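# Lay the towel flat on the table beside the basket

## Task

Get the towel lying flat on the table as a single layer. It must stay at least a finger's width inside the table edge, at least two finger widths from the basket's rim, and more than a hand's width from either arm's column. The basket must end up upright with its entire base on the table, no more than three finger widths from its starting spot, and turned roughly as it was. Finally release everything and pull the arms away. Anything that stays in place only because the robot holds it does not count.

## Robot and tools

ROBOT. Two six-joint arms, left_arm and right_arm, each with a parallel two-finger gripper. Joint order for every arm, in commands and in every per-joint result list: waist (joint1), shoulder (joint2), elbow (joint3), wrist pitch (joint4), wrist yaw (joint5), wrist roll (joint6). Stated ranges in radians: waist -2.618 to 3.054, shoulder 0.000 to 3.142, elbow 0.000 to 3.142, wrist pitch -1.571 to 1.571, wrist yaw -1.571 to 1.571, wrist roll -2.094 to 2.094. A real end may sit up to 0.036 rad either way of these.

FRAMES. One shared scene frame: origin on the tabletop midway between the arms, +z up, +x out across the table, left_arm on the +y side. The names left and right do not refer to image sides. Arm bases: left_arm at (+0.036, +0.340, 0) m, quat_wxyz (+0.997, 0, 0, -0.083); right_arm at (-0.040, -0.259, 0) m, quat_wxyz (+0.999, 0, 0, +0.040). Gripper fingers point along the gripper's +z and open along its y. The reported end_effector_position is the point between the pads, roughly 1 cm behind the tips; it can be off, more so at long reach.

THE COMMAND ROW. Every moving tool uses a row of 14 numbers, each in [-1, 1], always for both arms: left_arm's 6 joint values then its opening, then right_arm's 6 joint values then its opening. Joint values are scaled offsets, not angles: 1.0 equals 1.202 rad (waist), 1.258 (shoulder), 1.238 (elbow), 2.073 (wrist pitch), 2.022 (wrist yaw and wrist roll). The opening number is absolute: +1 fully open, -1 closed; between those, fingers go to where grip_measured would read that number.

execute_actions(actions): a list of up to 15 actions run one after another. Each action is a list of up to 15 rows, one per control step of 1/30 s; if shorter, its final row is held for the remaining steps. Joint offsets in every row are measured from the joint angles at the start of that action (for the call's first action, the angles last reported), not from the previous row. An action that would push a joint more than 0.036 rad beyond its range is rejected for both arms; if the first action fails this, or any action is malformed, nothing runs. Joints asked past their real end go only to it, and the result may say "joint sent to its limit". An empty list just returns state and images.

move(target, speed, blocking): target is one 14-number row; its offsets are from the "Joint positions" in the latest result that printed them. All joints follow paths that finish together, so the hand traces a curve; paths last 0.5 to 10 s and do not avoid obstacles or the other arm. speed, in rad/s, 0.01 to 2 (default 0.5), caps the joint with the longest way to go. Finger openings are sent at once. blocking=false returns after 0.5 s while motion continues; then use wait or stop before further actions or moves. The result adds a "move:" line: the ending (done, off_target, moving, held, fault), limits=held or limits=none, and each arm's joint farthest from target.

wait(seconds): 0 to 10; lets the scene run with last commands held, ending early if a running move finishes. stop(): brakes a running move; fast arms need room. zoom_image(camera, region): camera is cam_high, cam_low, cam_left_wrist or cam_right_wrist; region is [x0, y0, x1, y1] pixels of that camera's last image, at most 504 by 504. read_manual(section): only licence texts. finished_scene(scene): ends the current scene, given its number, and reports success; irreversible.

RESULTS. The state line gives each gripper's position (m) and quat_wxyz. Joint positions and Joint velocities list each arm's six joints (rad, rad/s) plus pad gap (m, 0.094 m fully open). grip_measured is the opening on the command scale; readings can be off by about 1 mm. Joint targets shows the angles currently being driven toward. "joint command not followed" means a clearance check altered some joint targets. Joint torques follow joint order and include offsets and noise. MOTOR HOT appears from 75 °C; FAULT or OVER-TEMPERATURE FAULT lines mean an arm stopped (at 90 °C for 10 s; at 100 °C the arm goes limp and falls).

MOTION RULES. Each step, joint targets are kept within a lead of the measured angle: 0.202 rad waist, 0.258 shoulder, 0.238 elbow, 0.573 wrist pitch, 0.522 wrist yaw and roll; and if targets would move the gripper over 70 mm from where it is, they are scaled back. Big offsets therefore take several actions, and an unfinished motion must be re-commanded. Arms can sag under zero offsets: in a reply's first call send offsets back to the desired angles, then zeros, adding more if a joint still lags.

GRIPPING. Command about 0.03 below grip_measured for a firm hold, less for a lighter one. Pad force tops out around 50 to 62 N, lower for parts thinner than about 2 mm. Something may occasionally tug a held part.

AVOID. Knocking or dropping anything off the table (fails the job), letting the arms collide or press each other, fast hits, pressing far past contact, and long heavy holds that heat motors. Before finishing, open the grippers and lift the arms clear so nothing depends on the robot.

Each tool is called after "Request:" as name(argument=value, ...), one argument or row to a line, values as JSON.

## Session

Request:
execute_actions(
  actions=[],
)

Scene clock: 0.00 s.
left_arm: end_effector_position=(+0.3967, +0.5517, +0.2136) grip_measured=+1.000 end_effector_quat_wxyz=(-0.053, +0.736, -0.462, +0.492) | right_arm: end_effector_position=(+0.5389, -0.1934, +0.2450) grip_measured=+1.000 end_effector_quat_wxyz=(+0.552, -0.091, +0.797, +0.225)
Joint names: [waist, shoulder, elbow, wrist pitch, wrist yaw, wrist roll]
Joint positions: left_arm=[ 1.06   1.802  1.542 -0.954  0.994 -1.32   0.094] | right_arm=[-0.12   1.937  1.516  0.083 -0.516  0.103  0.094]
Joint velocities: left_arm=[-0.012 -0.012  0.002 -0.095 -0.007  0.007  0.   ] | right_arm=[-0.012 -0.002  0.007  0.007  0.022 -0.051  0.   ]
Joint torques (N m, as the arm reports them, + toward a larger angle): no reading
Joint targets: left_arm=[1.060 1.798 1.547 -0.959 1.001 -1.316] | right_arm=[-0.120 1.925 1.526 0.083 -0.518 0.100]
camera_calibration (this result's frames):
cam_left_wrist: T_world_to_cam=[[0.677837, 0.654566, 0.334783, -0.697034], [-0.212006, -0.261992, 0.941495, 0.0732531], [0.703982, -0.709157, -0.0388162, 0.229532], [0, 0, 0, 1]] pos_world=[0.32642, 0.638221, 0.173297]
cam_right_wrist: T_world_to_cam=[[0.331887, -0.887842, -0.318727, -0.278295], [-0.791295, -0.078095, -0.606427, 0.584959], [0.51352, 0.453472, -0.728464, 0.116775], [0, 0, 0, 1]] pos_world=[0.495272, -0.254353, 0.351101]

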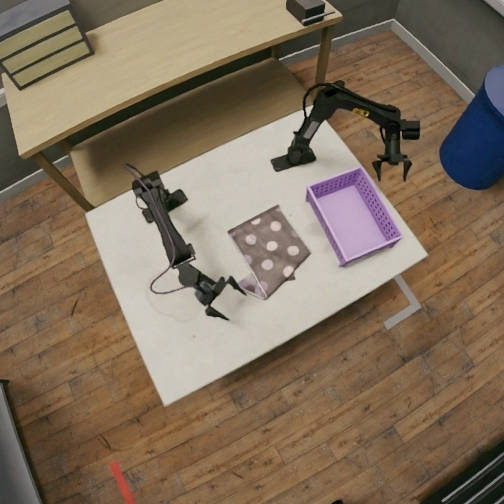

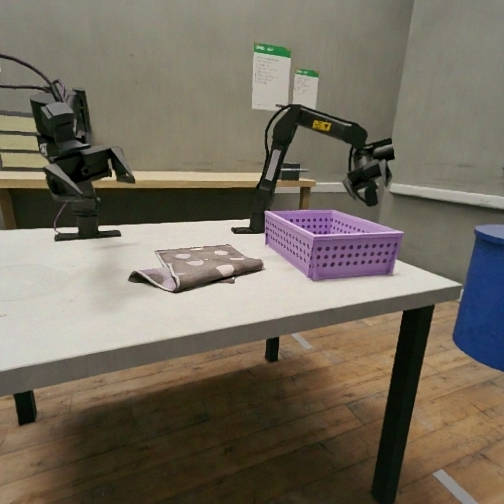

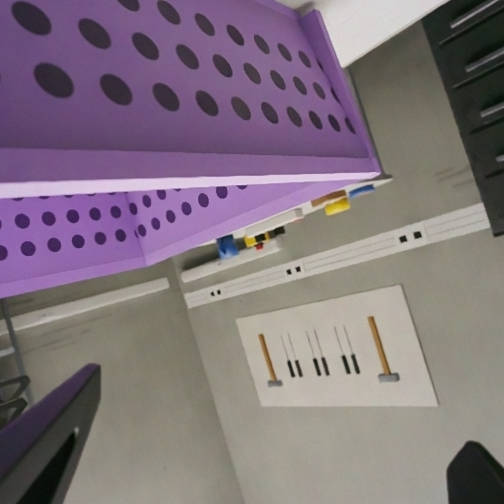

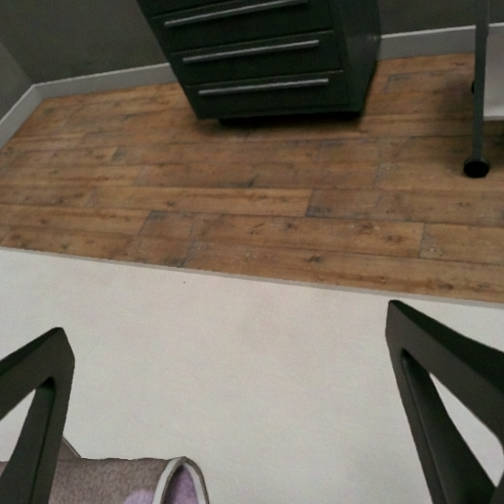

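Request:
zoom_image(
  camera="cam_high",
  region=[200, 185, 340, 315],
)

Request:
zoom_image(
  camera="cam_low",
  region=[110, 225, 280, 310],
)

Region (200, 185, 340, 315) of cam_high's 504x504 image, scaled by 3.600, with more detail than that image has; it fills the top 468 rows of this view, and the rest is white.

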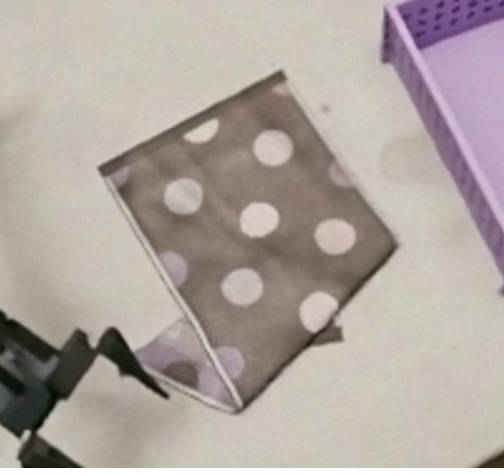

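Region (110, 225, 280, 310) of cam_low's 504x504 image, scaled by 2.965, with more detail than that image has.

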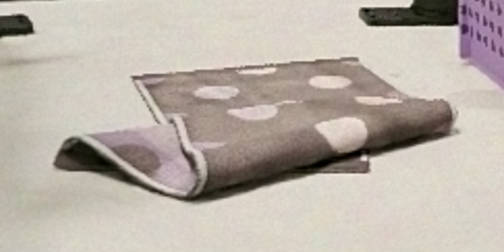

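Request:
move(
  target=[-0.8,-0.48,-0.359,-0.056,-0.49,0.277,-0.1,0.505,-0.235,-0.19,-0.563,0.255,0.226,-0.1],
  speed=1.0,
)

Request:
move(
  target=[-0.58,0.2,-0.01,0,0,0,-0.1,0,0,0,0,0,0,-0.1],
  speed=0.9,
)

Scene clock: 22.83 s.
left_arm: end_effector_position=(+0.3140, +0.3210, +0.1717) grip_measured=-0.097 end_effector_quat_wxyz=(+0.182, -0.339, +0.919, -0.090) | right_arm: end_effector_position=(+0.2355, -0.0800, +0.1010) grip_measured=-0.098 end_effector_quat_wxyz=(+0.051, -0.006, +0.998, +0.041)
Joint names: [waist, shoulder, elbow, wrist pitch, wrist yaw, wrist roll]
Joint positions: left_arm=[ 0.106  1.222  1.113 -1.053  0.018 -0.77   0.042] | right_arm=[ 0.485  1.67   1.294 -1.066 -0.016  0.553  0.042]
Joint velocities: left_arm=[-0.007 -0.002 -0.007 -0.051 -0.081  0.022  0.001] | right_arm=[-0.017 -0.007  0.007 -0.037 -0.037  0.037 -0.001]
Joint torques (N m, as the arm reports them, + toward a larger angle): left_arm=[-0.58 -4.6   6.04  0.99 -0.15  0.11] | right_arm=[  0.11 -11.47   4.82   0.38   0.13   0.07]
Joint targets: left_arm=[0.098 1.199 1.098 -1.070 0.003 -0.760] | right_arm=[0.487 1.641 1.281 -1.084 -0.000 0.560]
move: off_target (left_arm, right_arm); limits=none; left_arm: farthest joint: the shoulder, 0.024 radians from its target (0.604 radians at the start); right_arm: farthest joint: the shoulder, 0.028 radians from its target (0.296 radians at the start)
camera_calibration (this result's frames):
cam_left_wrist: T_world_to_cam=[[0.752952, -0.614042, 0.236678, -0.0754114], [-0.656048, -0.672195, 0.343154, 0.4085], [-0.0516175, -0.413651, -0.908971, 0.414274], [0, 0, 0, 1]] pos_world=[0.346161, 0.39965, 0.254233]
cam_right_wrist: T_world_to_cam=[[-0.0639706, -0.996582, -0.0522684, -0.0653057], [-0.896193, 0.0343272, 0.442335, 0.194196], [-0.439029, 0.075139, -0.895326, 0.327149], [0, 0, 0, 1]] pos_world=[0.313487, -0.0963303, 0.203592]

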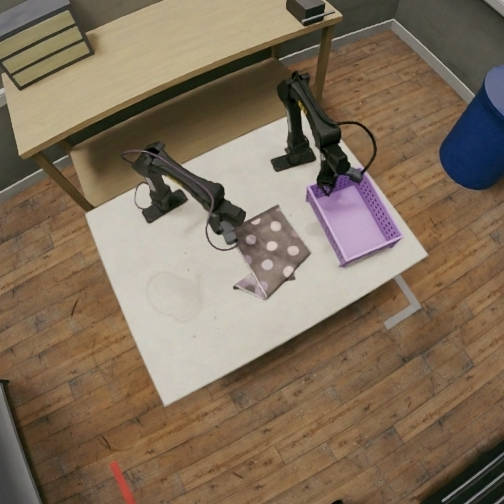

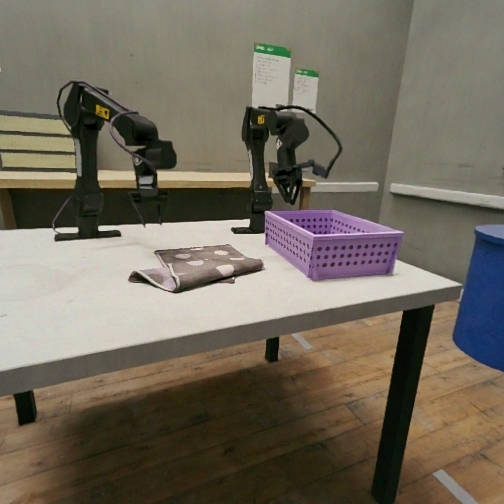

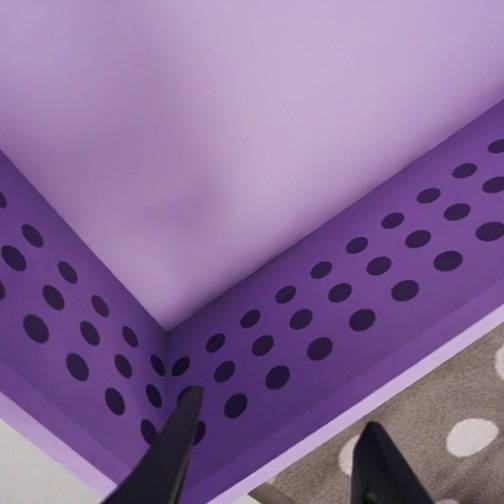

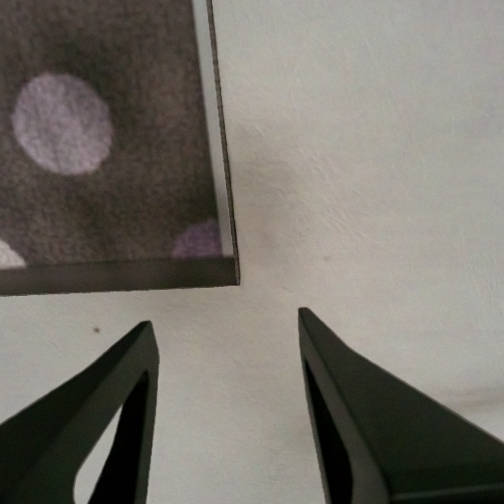

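Scene clock: 24.07 s.
left_arm: end_effector_position=(+0.2401, +0.1427, +0.1087) grip_measured=-0.097 end_effector_quat_wxyz=(+0.051, -0.007, +0.996, -0.068) | right_arm: end_effector_position=(+0.2355, -0.0800, +0.1010) grip_measured=-0.098 end_effector_quat_wxyz=(+0.051, -0.006, +0.998, +0.041)
Joint names: [waist, shoulder, elbow, wrist pitch, wrist yaw, wrist roll]
Joint positions: left_arm=[-0.588  1.462  1.113 -1.053  0.028 -0.77   0.042] | right_arm=[ 0.485  1.67   1.294 -1.066 -0.016  0.553  0.042]
Joint velocities: left_arm=[-0.007  0.007  0.002  0.007  0.051 -0.066  0.   ] | right_arm=[-0.027 -0.007  0.012  0.037  0.051 -0.007 -0.   ]
Joint torques (N m, as the arm reports them, + toward a larger angle): left_arm=[-0.31 -4.    5.69  0.74 -0.11  0.04] | right_arm=[-0.03 -9.02  5.69  0.52  0.01 -0.01]
Joint targets: left_arm=[-0.591 1.474 1.101 -1.053 0.018 -0.770] | right_arm=[0.485 1.670 1.294 -1.066 -0.016 0.553]
move: done; limits=none; left_arm: farthest joint: the elbow, 0.013 radians from its target (0.013 radians at the start); right_arm: farthest joint: the waist, 0.000 radians from its target (0.000 radians at the start)
camera_calibration (this result's frames):
cam_left_wrist: T_world_to_cam=[[0.20926, -0.976671, 0.0482038, 0.0884469], [-0.85862, -0.159929, 0.487025, 0.221752], [-0.467955, -0.143304, -0.872057, 0.336847], [0, 0, 0, 1]] pos_world=[0.329521, 0.17012, 0.181487]
cam_right_wrist: T_world_to_cam=[[-0.0639706, -0.996582, -0.0522684, -0.0653057], [-0.896193, 0.0343272, 0.442335, 0.194196], [-0.439029, 0.075139, -0.895326, 0.327149], [0, 0, 0, 1]] pos_world=[0.313487, -0.0963303, 0.203592]

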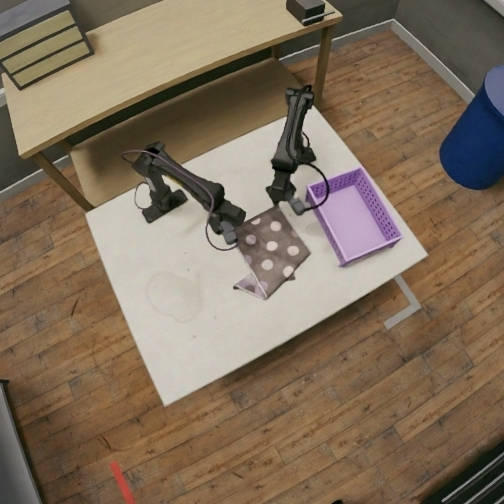

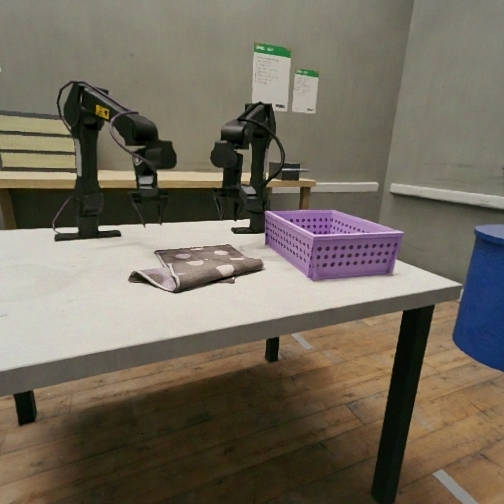

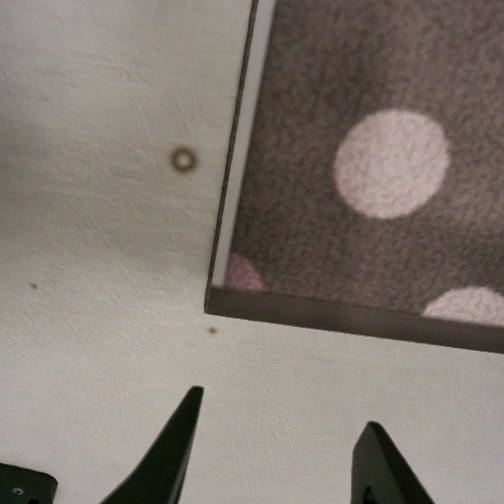

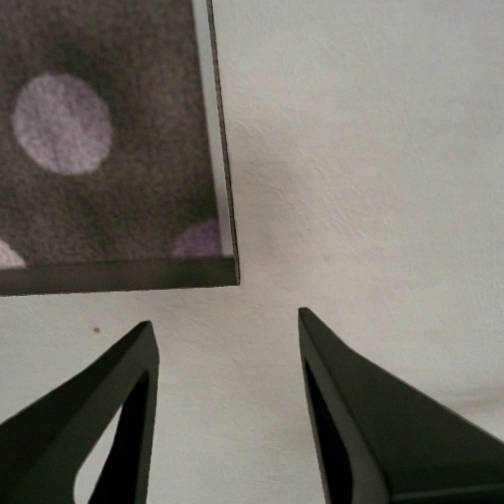

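Request:
move(
  target=[-0.037,0.045,-0.18,0.108,-0.02,0,-0.1,0.066,0.035,-0.15,0.11,0.015,0.04,-0.1],
  speed=0.4,
)

Scene clock: 35.80 s.
left_arm: end_effector_position=(+0.2252, +0.1499, +0.0451) grip_measured=-0.097 end_effector_quat_wxyz=(+0.041, +0.010, +0.998, -0.043) | right_arm: end_effector_position=(+0.2203, -0.0648, +0.0477) grip_measured=-0.098 end_effector_quat_wxyz=(+0.050, -0.005, +0.998, +0.038)
Joint names: [waist, shoulder, elbow, wrist pitch, wrist yaw, wrist roll]
Joint positions: left_arm=[-0.624  1.507  0.901 -0.846  0.003 -0.77   0.042] | right_arm=[ 0.558  1.708  1.119 -0.856 -0.003  0.627  0.042]
Joint velocities: left_arm=[-0.012  0.007  0.002 -0.007 -0.037 -0.051  0.   ] | right_arm=[ 0.022 -0.007 -0.007 -0.007  0.051 -0.007 -0.001]
Joint torques (N m, as the arm reports them, + toward a larger angle): left_arm=[-0.83 -3.97  5.34  0.82 -0.16  0.03] | right_arm=[ 0.44 -8.48  4.75  0.68  0.17  0.09]
Joint targets: left_arm=[-0.633 1.519 0.890 -0.830 -0.012 -0.770] | right_arm=[0.564 1.714 1.109 -0.838 0.014 0.634]
move: done; limits=none; left_arm: farthest joint: the wrist pitch, 0.017 radians from its target (0.224 radians at the start); right_arm: farthest joint: the wrist pitch, 0.018 radians from its target (0.228 radians at the start)
camera_calibration (this result's frames):
cam_left_wrist: T_world_to_cam=[[0.178432, -0.98393, -0.00664732, 0.112179], [-0.855035, -0.158393, 0.493788, 0.239721], [-0.486905, -0.0824239, -0.869557, 0.270491], [0, 0, 0, 1]] pos_world=[0.316657, 0.170642, 0.117581]
cam_right_wrist: T_world_to_cam=[[-0.0663063, -0.996719, -0.046413, -0.0536487], [-0.895651, 0.0389519, 0.443049, 0.203758], [-0.439788, 0.0709468, -0.895295, 0.271453], [0, 0, 0, 1]] pos_world=[0.29832, -0.0806682, 0.150266]

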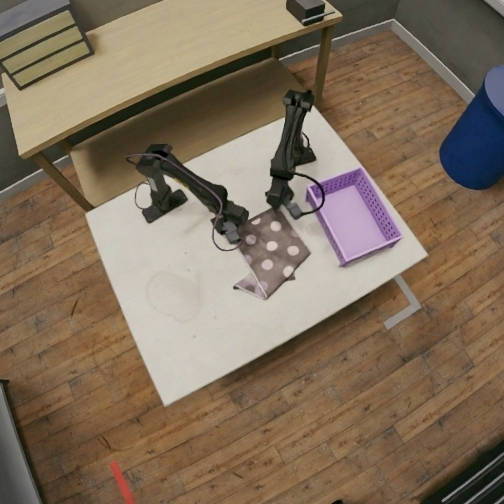

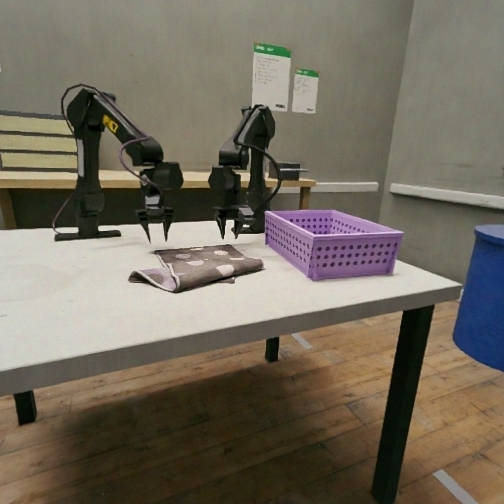

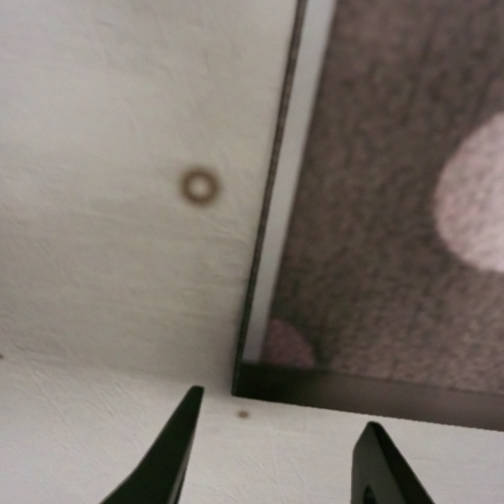

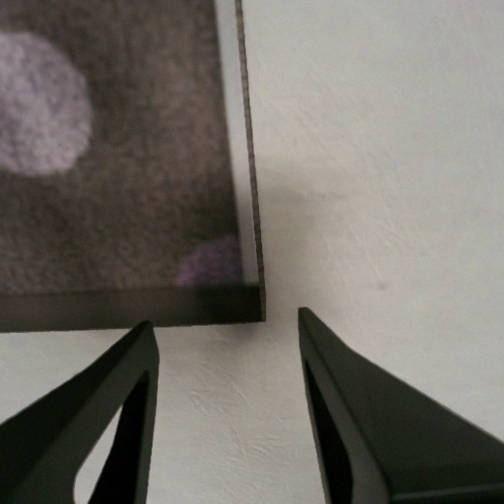

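Request:
move(
  target=[0,0.045,-0.095,0.072,0,0,-0.1,0,0.04,-0.095,0.072,0,0,-0.1],
  speed=0.15,
)

Scene clock: 42.83 s.
left_arm: end_effector_position=(+0.2200, +0.1542, +0.0184) grip_measured=-0.098 end_effector_quat_wxyz=(+0.036, +0.010, +0.998, -0.041) | right_arm: end_effector_position=(+0.2143, -0.0692, +0.0167) grip_measured=-0.099 end_effector_quat_wxyz=(+0.045, -0.005, +0.998, +0.034)
Joint names: [waist, shoulder, elbow, wrist pitch, wrist yaw, wrist roll]
Joint positions: left_arm=[-0.624  1.536  0.814 -0.739  0.007 -0.77   0.042] | right_arm=[ 0.558  1.741  1.026 -0.744 -0.003  0.627  0.042]
Joint velocities: left_arm=[ 0.012 -0.002  0.012  0.007 -0.037 -0.095  0.   ] | right_arm=[-0.022  0.007 -0.002 -0.125 -0.066 -0.022 -0.   ]
Joint torques (N m, as the arm reports them, + toward a larger angle): left_arm=[ 0.09 -2.91  3.95  1.06 -0.07  0.02] | right_arm=[-0.02 -7.42  3.6   0.89  0.01 -0.01]
Joint targets: left_arm=[-0.624 1.563 0.783 -0.697 0.003 -0.770] | right_arm=[0.558 1.758 1.002 -0.707 -0.002 0.626]
move: off_target (left_arm, right_arm); limits=none; left_arm: farthest joint: the wrist pitch, 0.042 radians from its target (0.149 radians at the start); right_arm: farthest joint: the wrist pitch, 0.037 radians from its target (0.149 radians at the start)
camera_calibration (this result's frames):
cam_left_wrist: T_world_to_cam=[[0.177912, -0.983965, -0.0126728, 0.117385], [-0.85029, -0.160199, 0.501342, 0.248225], [-0.495333, -0.0784189, -0.865156, 0.246237], [0, 0, 0, 1]] pos_world=[0.312148, 0.174577, 0.0900751]
cam_right_wrist: T_world_to_cam=[[-0.0667699, -0.997062, -0.0375388, -0.0599701], [-0.890706, 0.0426082, 0.452579, 0.211296], [-0.44965, 0.0636547, -0.890934, 0.242986], [0, 0, 0, 1]] pos_world=[0.293457, -0.084264, 0.118605]

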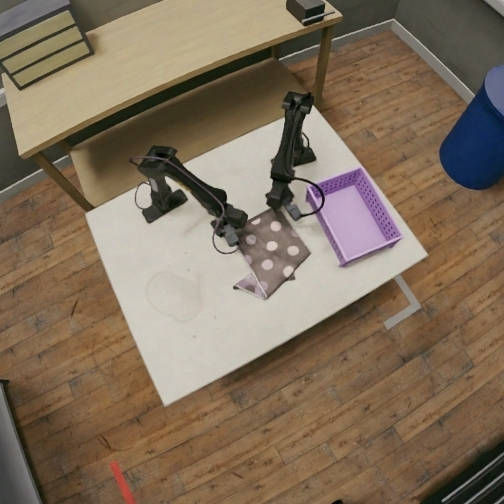

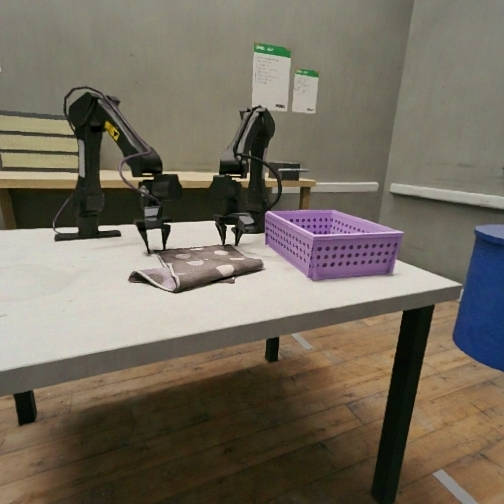

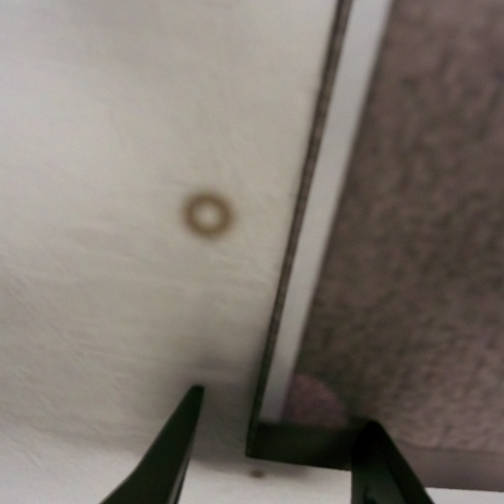

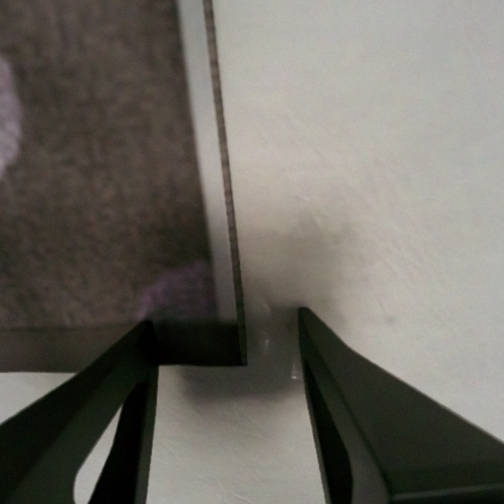

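Request:
execute_actions(
  actions=[
    [[0,0.03,-0.04,0.02,0,0,-0.3,0,0.02,-0.03,0.02,0,0,-0.3],[0,0.03,-0.04,0.02,0,0,-0.35,0,0.02,-0.03,0.02,0,0,-0.35],[0,0.03,-0.04,0.02,0,0,-0.4,0,0.02,-0.03,0.02,0,0,-0.4],[0,0.03,-0.04,0.02,0,0,-0.45,0,0.02,-0.03,0.02,0,0,-0.45],[0,0.03,-0.04,0.02,0,0,-0.5,0,0.02,-0.03,0.02,0,0,-0.5],[0,0.03,-0.04,0.02,0,0,-0.55,0,0.02,-0.03,0.02,0,0,-0.55],[0,0.03,-0.04,0.02,0,0,-0.6,0,0.02,-0.03,0.02,0,0,-0.6],[0,0.03,-0.04,0.02,0,0,-0.65,0,0.02,-0.03,0.02,0,0,-0.65],[0,0.03,-0.04,0.02,0,0,-0.7,0,0.02,-0.03,0.02,0,0,-0.7]],
    [[0,0.03,-0.04,0.02,0,0,-0.8,0,0.02,-0.03,0.02,0,0,-0.8],[0,0.03,-0.04,0.02,0,0,-0.9,0,0.02,-0.03,0.02,0,0,-0.9],[0,0.03,-0.04,0.02,0,0,-1,0,0.02,-0.03,0.02,0,0,-1]],
    [[0,-0.04,0.1,-0.06,0,0,-1,0,-0.04,0.1,-0.06,0,0,-1]],
    [[0,0,0.03,0,0,0,-1,0,0,0.03,0,0,0,-1]],
  ],
)

Scene clock: 51.17 s.
left_arm: end_effector_position=(+0.2355, +0.1251, +0.0579) grip_measured=-0.953 end_effector_quat_wxyz=(+0.055, +0.013, +0.994, -0.096) | right_arm: end_effector_position=(+0.2288, -0.0485, +0.0520) grip_measured=-0.965 end_effector_quat_wxyz=(+0.063, -0.007, +0.995, +0.076)
Joint names: [waist, shoulder, elbow, wrist pitch, wrist yaw, wrist roll]
Joint positions: left_arm=[-0.624  1.502  0.932 -0.788  0.06  -0.77   0.002] | right_arm=[ 0.558  1.707  1.125 -0.797 -0.048  0.627  0.002]
Joint velocities: left_arm=[ 0.002 -0.002 -0.002  0.037 -0.007  0.007  0.   ] | right_arm=[ 0.007  0.022 -0.002 -0.007  0.022 -0.007 -0.001]
Joint torques (N m, as the arm reports them, + toward a larger angle): left_arm=[ 0.04 -4.8   8.25  0.83 -0.01 -0.01] | right_arm=[-0.01 -9.15  7.95  0.63 -0.02  0.  ]
Joint targets: left_arm=[-0.624 1.502 0.956 -0.788 0.058 -0.770] | right_arm=[0.558 1.707 1.163 -0.797 -0.048 0.627]
camera_calibration (this result's frames):
cam_left_wrist: T_world_to_cam=[[0.167864, -0.980441, 0.102745, 0.0817143], [-0.869116, -0.0979989, 0.484803, 0.234555], [-0.465252, -0.170678, -0.868567, 0.290433], [0, 0, 0, 1]] pos_world=[0.325264, 0.152673, 0.130152]
cam_right_wrist: T_world_to_cam=[[-0.0569871, -0.990849, -0.122357, -0.0345662], [-0.907165, 0.000214034, 0.420774, 0.210747], [-0.416898, 0.134977, -0.898876, 0.275973], [0, 0, 0, 1]] pos_world=[0.304265, -0.0715448, 0.155159]

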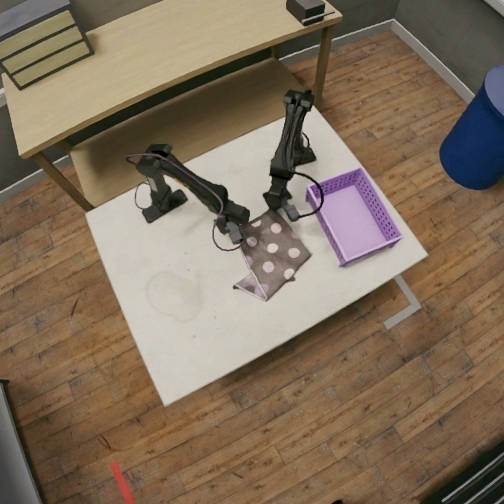

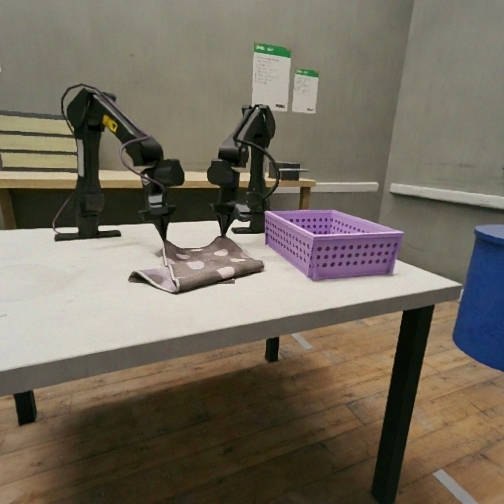

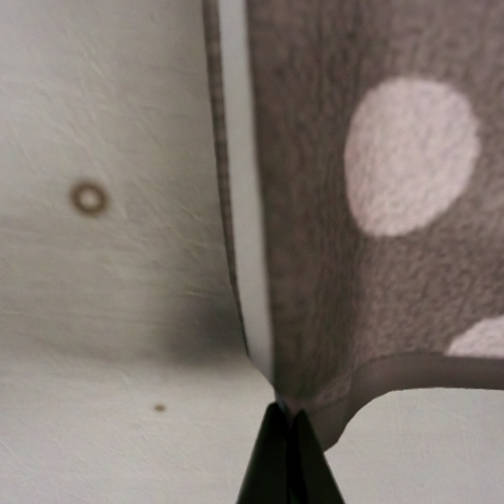

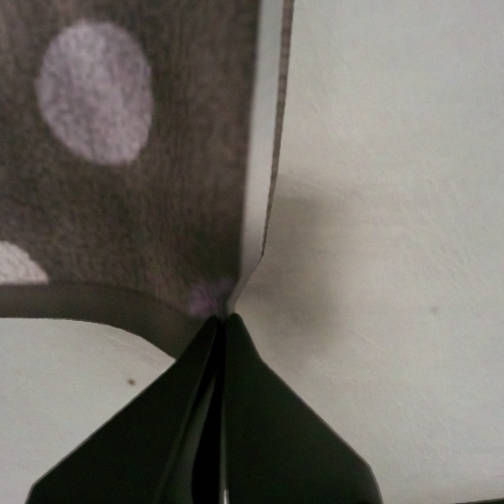

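Request:
move(
  target=[0.13,0.13,1.0,-0.26,-0.035,0.084,-1,-0.238,0.03,0.925,-0.245,0.03,-0.137,-1],
  speed=0.45,
)

Scene clock: 65.50 s.
left_arm: end_effector_position=(+0.3546, +0.1008, +0.3732) grip_measured=-0.953 end_effector_quat_wxyz=(+0.301, +0.016, +0.927, -0.222) | right_arm: end_effector_position=(+0.3568, -0.1073, +0.3741) grip_measured=-0.965 end_effector_quat_wxyz=(+0.357, -0.001, +0.924, +0.137)
Joint names: [waist, shoulder, elbow, wrist pitch, wrist yaw, wrist roll]
Joint positions: left_arm=[-0.478  1.647  2.148 -1.307  0.006 -0.611  0.002] | right_arm=[ 0.281  1.736  2.241 -1.291 -0.007  0.359  0.002]
Joint velocities: left_arm=[-0.027  0.002  0.017  0.081  0.022 -0.051  0.001] | right_arm=[-0.012  0.032  0.012 -0.007 -0.022  0.037 -0.   ]
Joint torques (N m, as the arm reports them, + toward a larger angle): left_arm=[ 0.76 -4.52  7.47  1.45 -0.15  0.11] | right_arm=[-0.72 -8.38  7.18  1.3   0.22 -0.12]
Joint targets: left_arm=[-0.467 1.665 2.170 -1.327 -0.011 -0.600] | right_arm=[0.271 1.745 2.270 -1.305 0.013 0.350]
move: off_target (left_arm, right_arm); limits=none; left_arm: farthest joint: the elbow, 0.022 radians from its target (1.238 radians at the start); right_arm: farthest joint: the elbow, 0.029 radians from its target (1.145 radians at the start)
camera_calibration (this result's frames):
cam_left_wrist: T_world_to_cam=[[0.0574012, -0.903698, 0.424306, -0.0830418], [-0.998351, -0.0516624, 0.0250275, 0.395596], [-0.000696611, -0.425043, -0.905173, 0.490112], [0, 0, 0, 1]] pos_world=[0.400052, 0.153712, 0.468971]
cam_right_wrist: T_world_to_cam=[[0.0182401, -0.960848, -0.276475, -0.0120524], [-0.985974, 0.028597, -0.164433, 0.441493], [0.165901, 0.275596, -0.946849, 0.451901], [0, 0, 0, 1]] pos_world=[0.360549, -0.148748, 0.497146]

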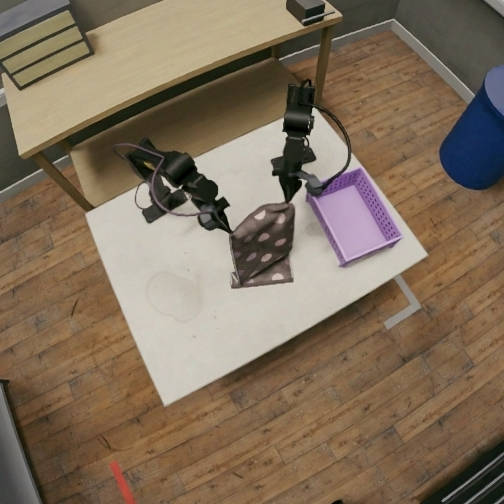

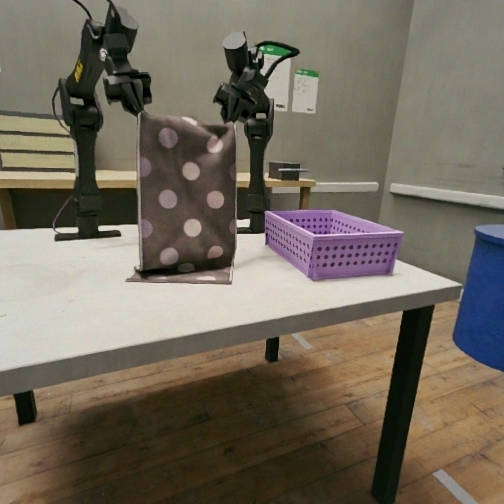

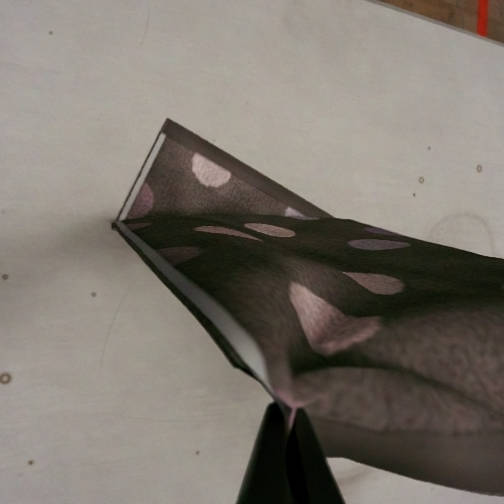

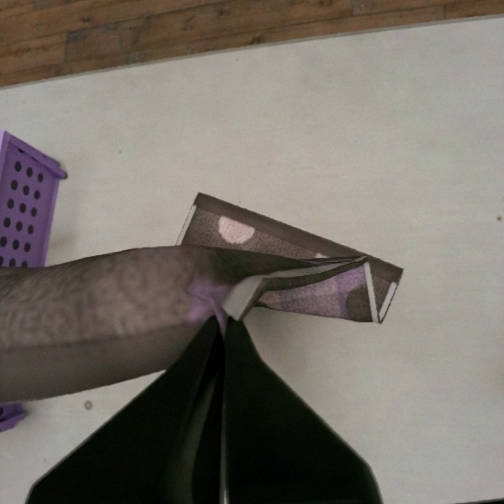

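Request:
move(
  target=[0.145,0.165,0.135,0.277,0,0.2,-1,-0.083,0.219,0.22,0.256,0,-0.13,-1],
  speed=0.35,
)

Scene clock: 75.57 s.
left_arm: end_effector_position=(+0.5003, +0.0982, +0.4563) grip_measured=-0.953 end_effector_quat_wxyz=(+0.553, +0.108, +0.801, -0.205) | right_arm: end_effector_position=(+0.4988, -0.1076, +0.4445) grip_measured=-0.965 end_effector_quat_wxyz=(+0.576, -0.068, +0.807, +0.112)
Joint names: [waist, shoulder, elbow, wrist pitch, wrist yaw, wrist roll]
Joint positions: left_arm=[-0.313  1.843  2.286 -0.753  0.01  -0.218  0.002] | right_arm=[ 0.191  2.008  2.477 -0.787 -0.007  0.106  0.002]
Joint velocities: left_arm=[ 0.017 -0.007 -0.002 -0.022  0.081  0.051  0.   ] | right_arm=[-0.017  0.002 -0.007  0.037 -0.022 -0.037  0.002]
Joint torques (N m, as the arm reports them, + toward a larger angle): left_arm=[ 0.74 -7.33  8.69  2.26 -0.02  0.14] | right_arm=[ -0.71 -12.13   7.95   2.03   0.01  -0.12]
Joint targets: left_arm=[-0.304 1.854 2.315 -0.732 0.006 -0.207] | right_arm=[0.181 2.012 2.513 -0.760 -0.007 0.096]
move: off_target (left_arm, right_arm); limits=none; left_arm: farthest joint: the elbow, 0.029 radians from its target (0.167 radians at the start); right_arm: farthest joint: the elbow, 0.036 radians from its target (0.272 radians at the start)
camera_calibration (this result's frames):
cam_left_wrist: T_world_to_cam=[[-0.229741, -0.90786, 0.350728, 0.048578], [-0.842585, 0.00517193, -0.538539, 0.712431], [0.487104, -0.419242, -0.766137, 0.256297], [0, 0, 0, 1]] pos_world=[0.4866, 0.147868, 0.562993]
cam_right_wrist: T_world_to_cam=[[0.179072, -0.970211, -0.16317, -0.127089], [-0.778561, -0.0383514, -0.626396, 0.687751], [0.601479, 0.239208, -0.762235, 0.191843], [0, 0, 0, 1]] pos_world=[0.442824, -0.142817, 0.556297]

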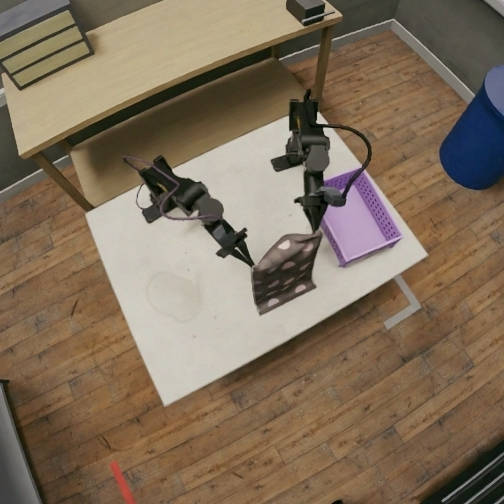

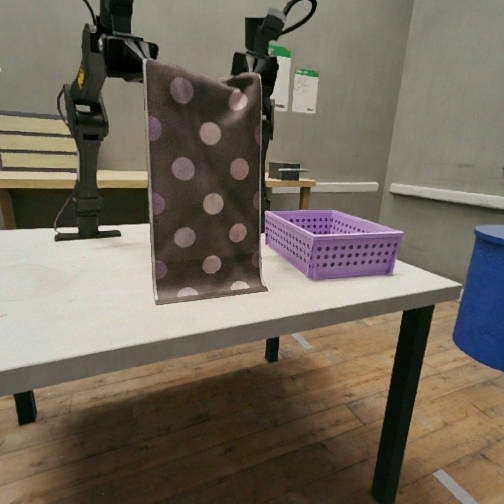

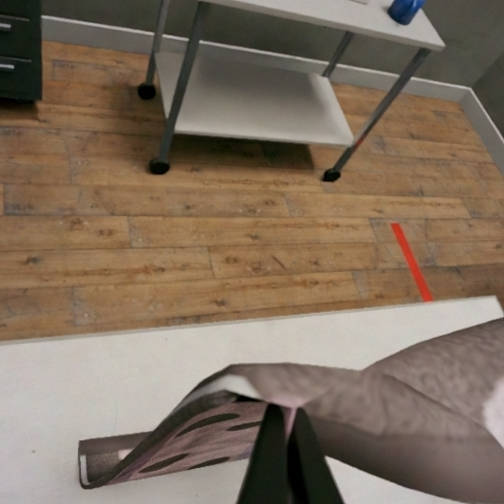

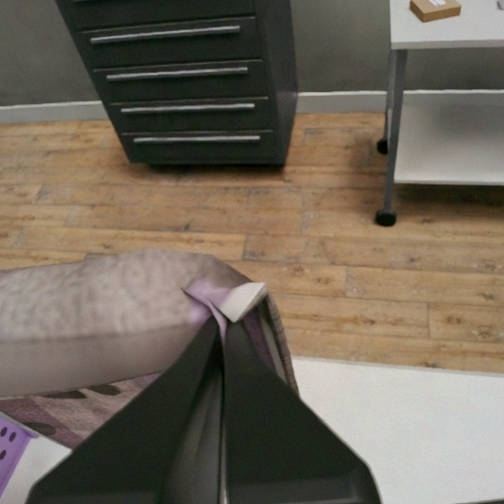

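Request:
move(
  target=[0,-0.04,-0.275,0.005,0,-0.06,-1,0,-0.05,-0.29,0.02,0,0.04,-1],
  speed=0.3,
)

Scene clock: 83.73 s.
left_arm: end_effector_position=(+0.4997, +0.0978, +0.3226) grip_measured=-0.953 end_effector_quat_wxyz=(+0.419, +0.066, +0.886, -0.187) | right_arm: end_effector_position=(+0.5002, -0.1072, +0.3111) grip_measured=-0.965 end_effector_quat_wxyz=(+0.444, -0.041, +0.889, +0.105)
Joint names: [waist, shoulder, elbow, wrist pitch, wrist yaw, wrist roll]
Joint positions: left_arm=[-0.313  1.822  1.957 -0.752  0.013 -0.337  0.002] | right_arm=[ 0.191  1.981  2.128 -0.769 -0.007  0.181  0.002]
Joint velocities: left_arm=[-0.012 -0.012 -0.022 -0.022 -0.022 -0.022 -0.   ] | right_arm=[ 0.002 -0.007 -0.017  0.007 -0.081  0.066 -0.001]
Joint torques (N m, as the arm reports them, + toward a larger angle): left_arm=[ -0.04 -10.59   6.6    1.9   -0.07  -0.03] | right_arm=[ -0.01 -16.2    5.72   1.82   0.01   0.06]
Joint targets: left_arm=[-0.313 1.792 1.946 -0.743 0.010 -0.339] | right_arm=[0.191 1.945 2.118 -0.745 -0.007 0.187]
move: off_target (left_arm, right_arm); limits=none; left_arm: farthest joint: the shoulder, 0.030 radians from its target (0.050 radians at the start); right_arm: farthest joint: the shoulder, 0.036 radians from its target (0.063 radians at the start)
camera_calibration (this result's frames):
cam_left_wrist: T_world_to_cam=[[-0.0664972, -0.931754, 0.356948, 0.0137852], [-0.969912, -0.0236063, -0.242309, 0.610883], [0.234198, -0.362321, -0.90215, 0.318688], [0, 0, 0, 1]] pos_world=[0.518783, 0.142732, 0.430606]
cam_right_wrist: T_world_to_cam=[[0.0902969, -0.97781, -0.189034, -0.0970988], [-0.934115, -0.0173321, -0.356551, 0.601394], [0.345363, 0.208775, -0.914952, 0.261568], [0, 0, 0, 1]] pos_world=[0.480203, -0.139129, 0.435395]

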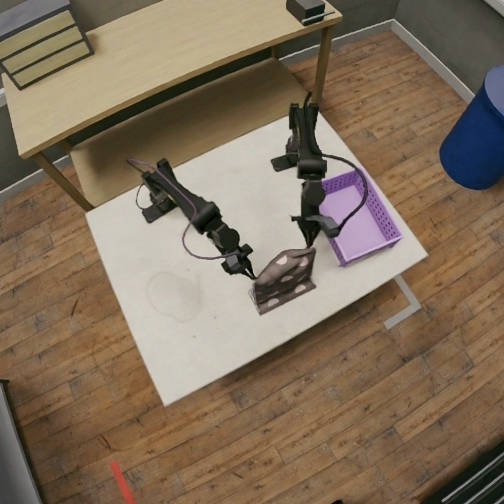

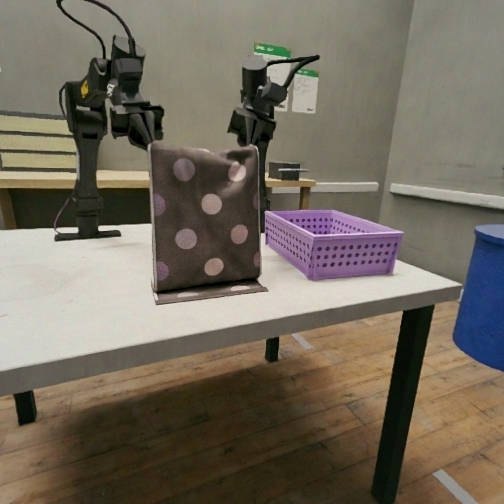

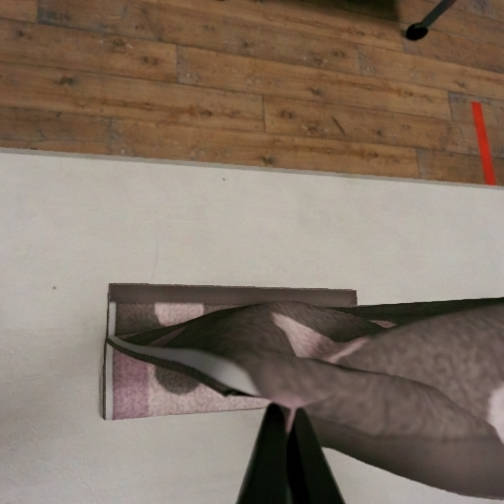

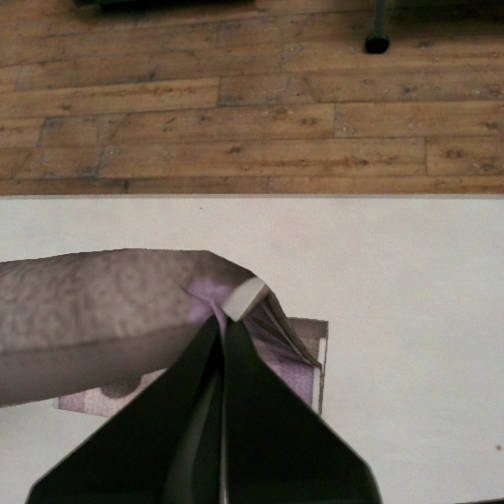

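Request:
move(
  target=[-0.22,-0.222,-0.358,-0.203,0,-0.18,-1,0.122,-0.31,-0.488,-0.174,0,0.108,-1],
  speed=0.4,
)

Request:
move(
  target=[-0.287,-0.05,-0.513,0.17,0,-0.173,-1,0.193,-0.157,-0.59,0.153,0,0.114,-1],
  speed=0.4,
)

Scene clock: 94.70 s.
left_arm: end_effector_position=(+0.2997, +0.0969, +0.2007) grip_measured=-0.953 end_effector_quat_wxyz=(+0.134, +0.021, +0.982, -0.130) | right_arm: end_effector_position=(+0.3016, -0.1075, +0.1897) grip_measured=-0.965 end_effector_quat_wxyz=(+0.170, -0.010, +0.983, +0.076)
Joint names: [waist, shoulder, elbow, wrist pitch, wrist yaw, wrist roll]
Joint positions: left_arm=[-0.571  1.571  1.527 -1.151  0.02  -0.698  0.002] | right_arm=[ 0.332  1.621  1.536 -1.111 -0.008  0.392  0.002]
Joint velocities: left_arm=[ 0.002 -0.012  0.007  0.007 -0.037 -0.066 -0.001] | right_arm=[ 0.002  0.002 -0.007 -0.081  0.022 -0.11   0.   ]
Joint torques (N m, as the arm reports them, + toward a larger angle): left_arm=[-0.49 -7.89  5.99  0.9  -0.03 -0.03] | right_arm=[  0.38 -11.57   5.24   0.69   0.03   0.06]
Joint targets: left_arm=[-0.577 1.543 1.513 -1.173 0.013 -0.701] | right_arm=[0.337 1.591 1.523 -1.130 -0.007 0.399]
move: off_target (left_arm, right_arm); limits=none; left_arm: farthest joint: the shoulder, 0.028 radians from its target (0.279 radians at the start); right_arm: farthest joint: the shoulder, 0.030 radians from its target (0.390 radians at the start)
camera_calibration (this result's frames):
cam_left_wrist: T_world_to_cam=[[0.13887, -0.97041, 0.197535, 0.0173428], [-0.936173, -0.0635915, 0.345741, 0.263087], [-0.322949, -0.23294, -0.917302, 0.412735], [0, 0, 0, 1]] pos_world=[0.377179, 0.129702, 0.284217]
cam_right_wrist: T_world_to_cam=[[-0.0400565, -0.989807, -0.136664, -0.0743116], [-0.975774, 0.00930836, 0.218583, 0.278917], [-0.215083, 0.142109, -0.966201, 0.390819], [0, 0, 0, 1]] pos_world=[0.353242, -0.131689, 0.306487]

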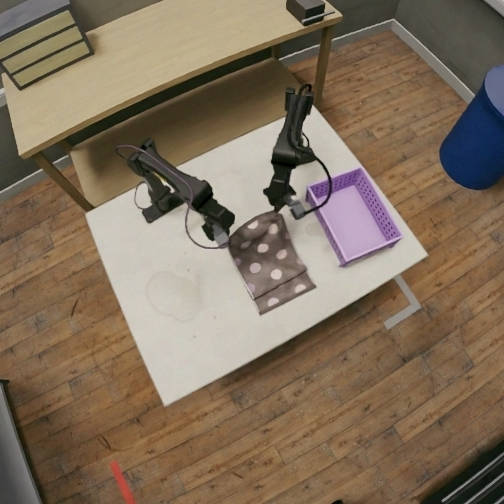

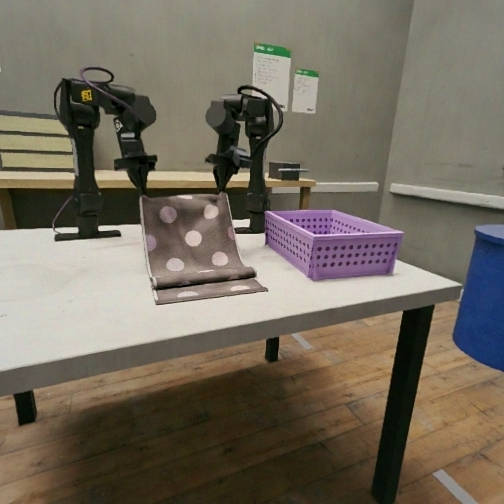

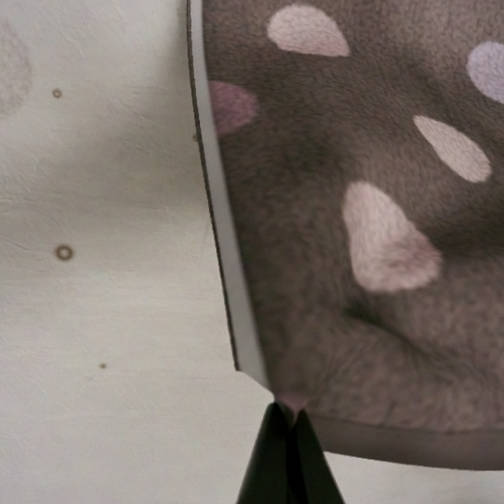

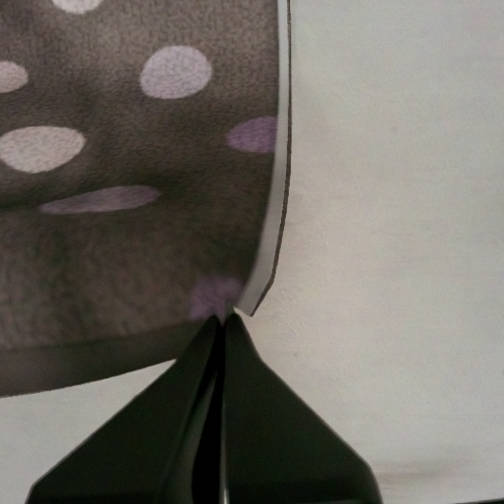

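Scene clock: 97.17 s.
left_arm: end_effector_position=(+0.1644, +0.0925, +0.0414) grip_measured=-0.953 end_effector_quat_wxyz=(+0.020, +0.018, +0.997, -0.068) | right_arm: end_effector_position=(+0.1618, -0.1048, +0.0373) grip_measured=-0.965 end_effector_quat_wxyz=(+0.047, -0.012, +0.998, +0.044)
Joint names: [waist, shoulder, elbow, wrist pitch, wrist yaw, wrist roll]
Joint positions: left_arm=[-0.91   1.535  0.909 -0.805  0.032 -1.042  0.002] | right_arm=[ 0.559  1.454  0.819 -0.809 -0.016  0.615  0.002]
Joint velocities: left_arm=[-0.002 -0.007  0.017 -0.022 -0.037 -0.037  0.   ] | right_arm=[-0.007 -0.022  0.017 -0.007  0.007  0.037  0.   ]
Joint torques (N m, as the arm reports them, + toward a larger angle): left_arm=[-0.62 -6.79  5.03  0.76 -0.08 -0.02] | right_arm=[ 0.33 -8.78  4.43  0.65  0.09  0.09]
Joint targets: left_arm=[-0.916 1.508 0.892 -0.799 0.020 -1.048] | right_arm=[0.564 1.424 0.805 -0.794 -0.008 0.623]
move: off_target (left_arm, right_arm); limits=none; left_arm: farthest joint: the shoulder, 0.027 radians from its target (0.063 radians at the start); right_arm: farthest joint: the shoulder, 0.031 radians from its target (0.198 radians at the start)
camera_calibration (this result's frames):
cam_left_wrist: T_world_to_cam=[[0.159724, -0.986522, 0.0355351, 0.0680541], [-0.836326, -0.116107, 0.535796, 0.171742], [-0.524449, -0.115298, -0.843599, 0.241044], [0, 0, 0, 1]] pos_world=[0.259178, 0.114869, 0.108908]
cam_right_wrist: T_world_to_cam=[[-0.0529039, -0.997042, -0.0557486, -0.0997293], [-0.893339, 0.0223056, 0.448829, 0.155172], [-0.446258, 0.0735473, -0.891877, 0.240535], [0, 0, 0, 1]] pos_world=[0.240686, -0.120586, 0.139322]

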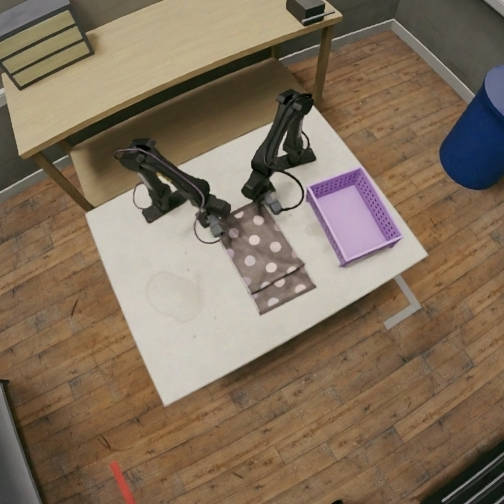

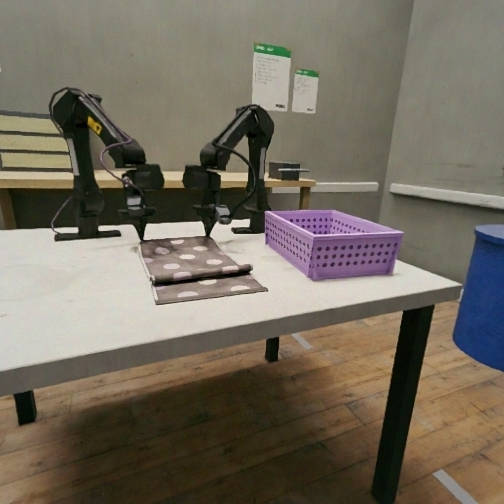

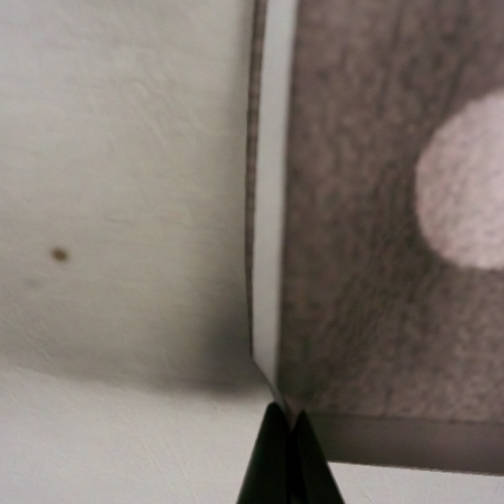

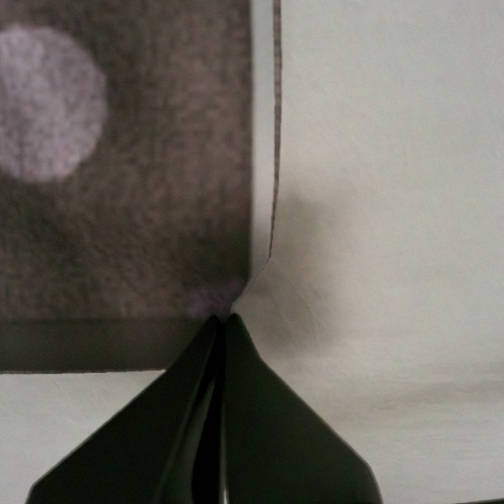

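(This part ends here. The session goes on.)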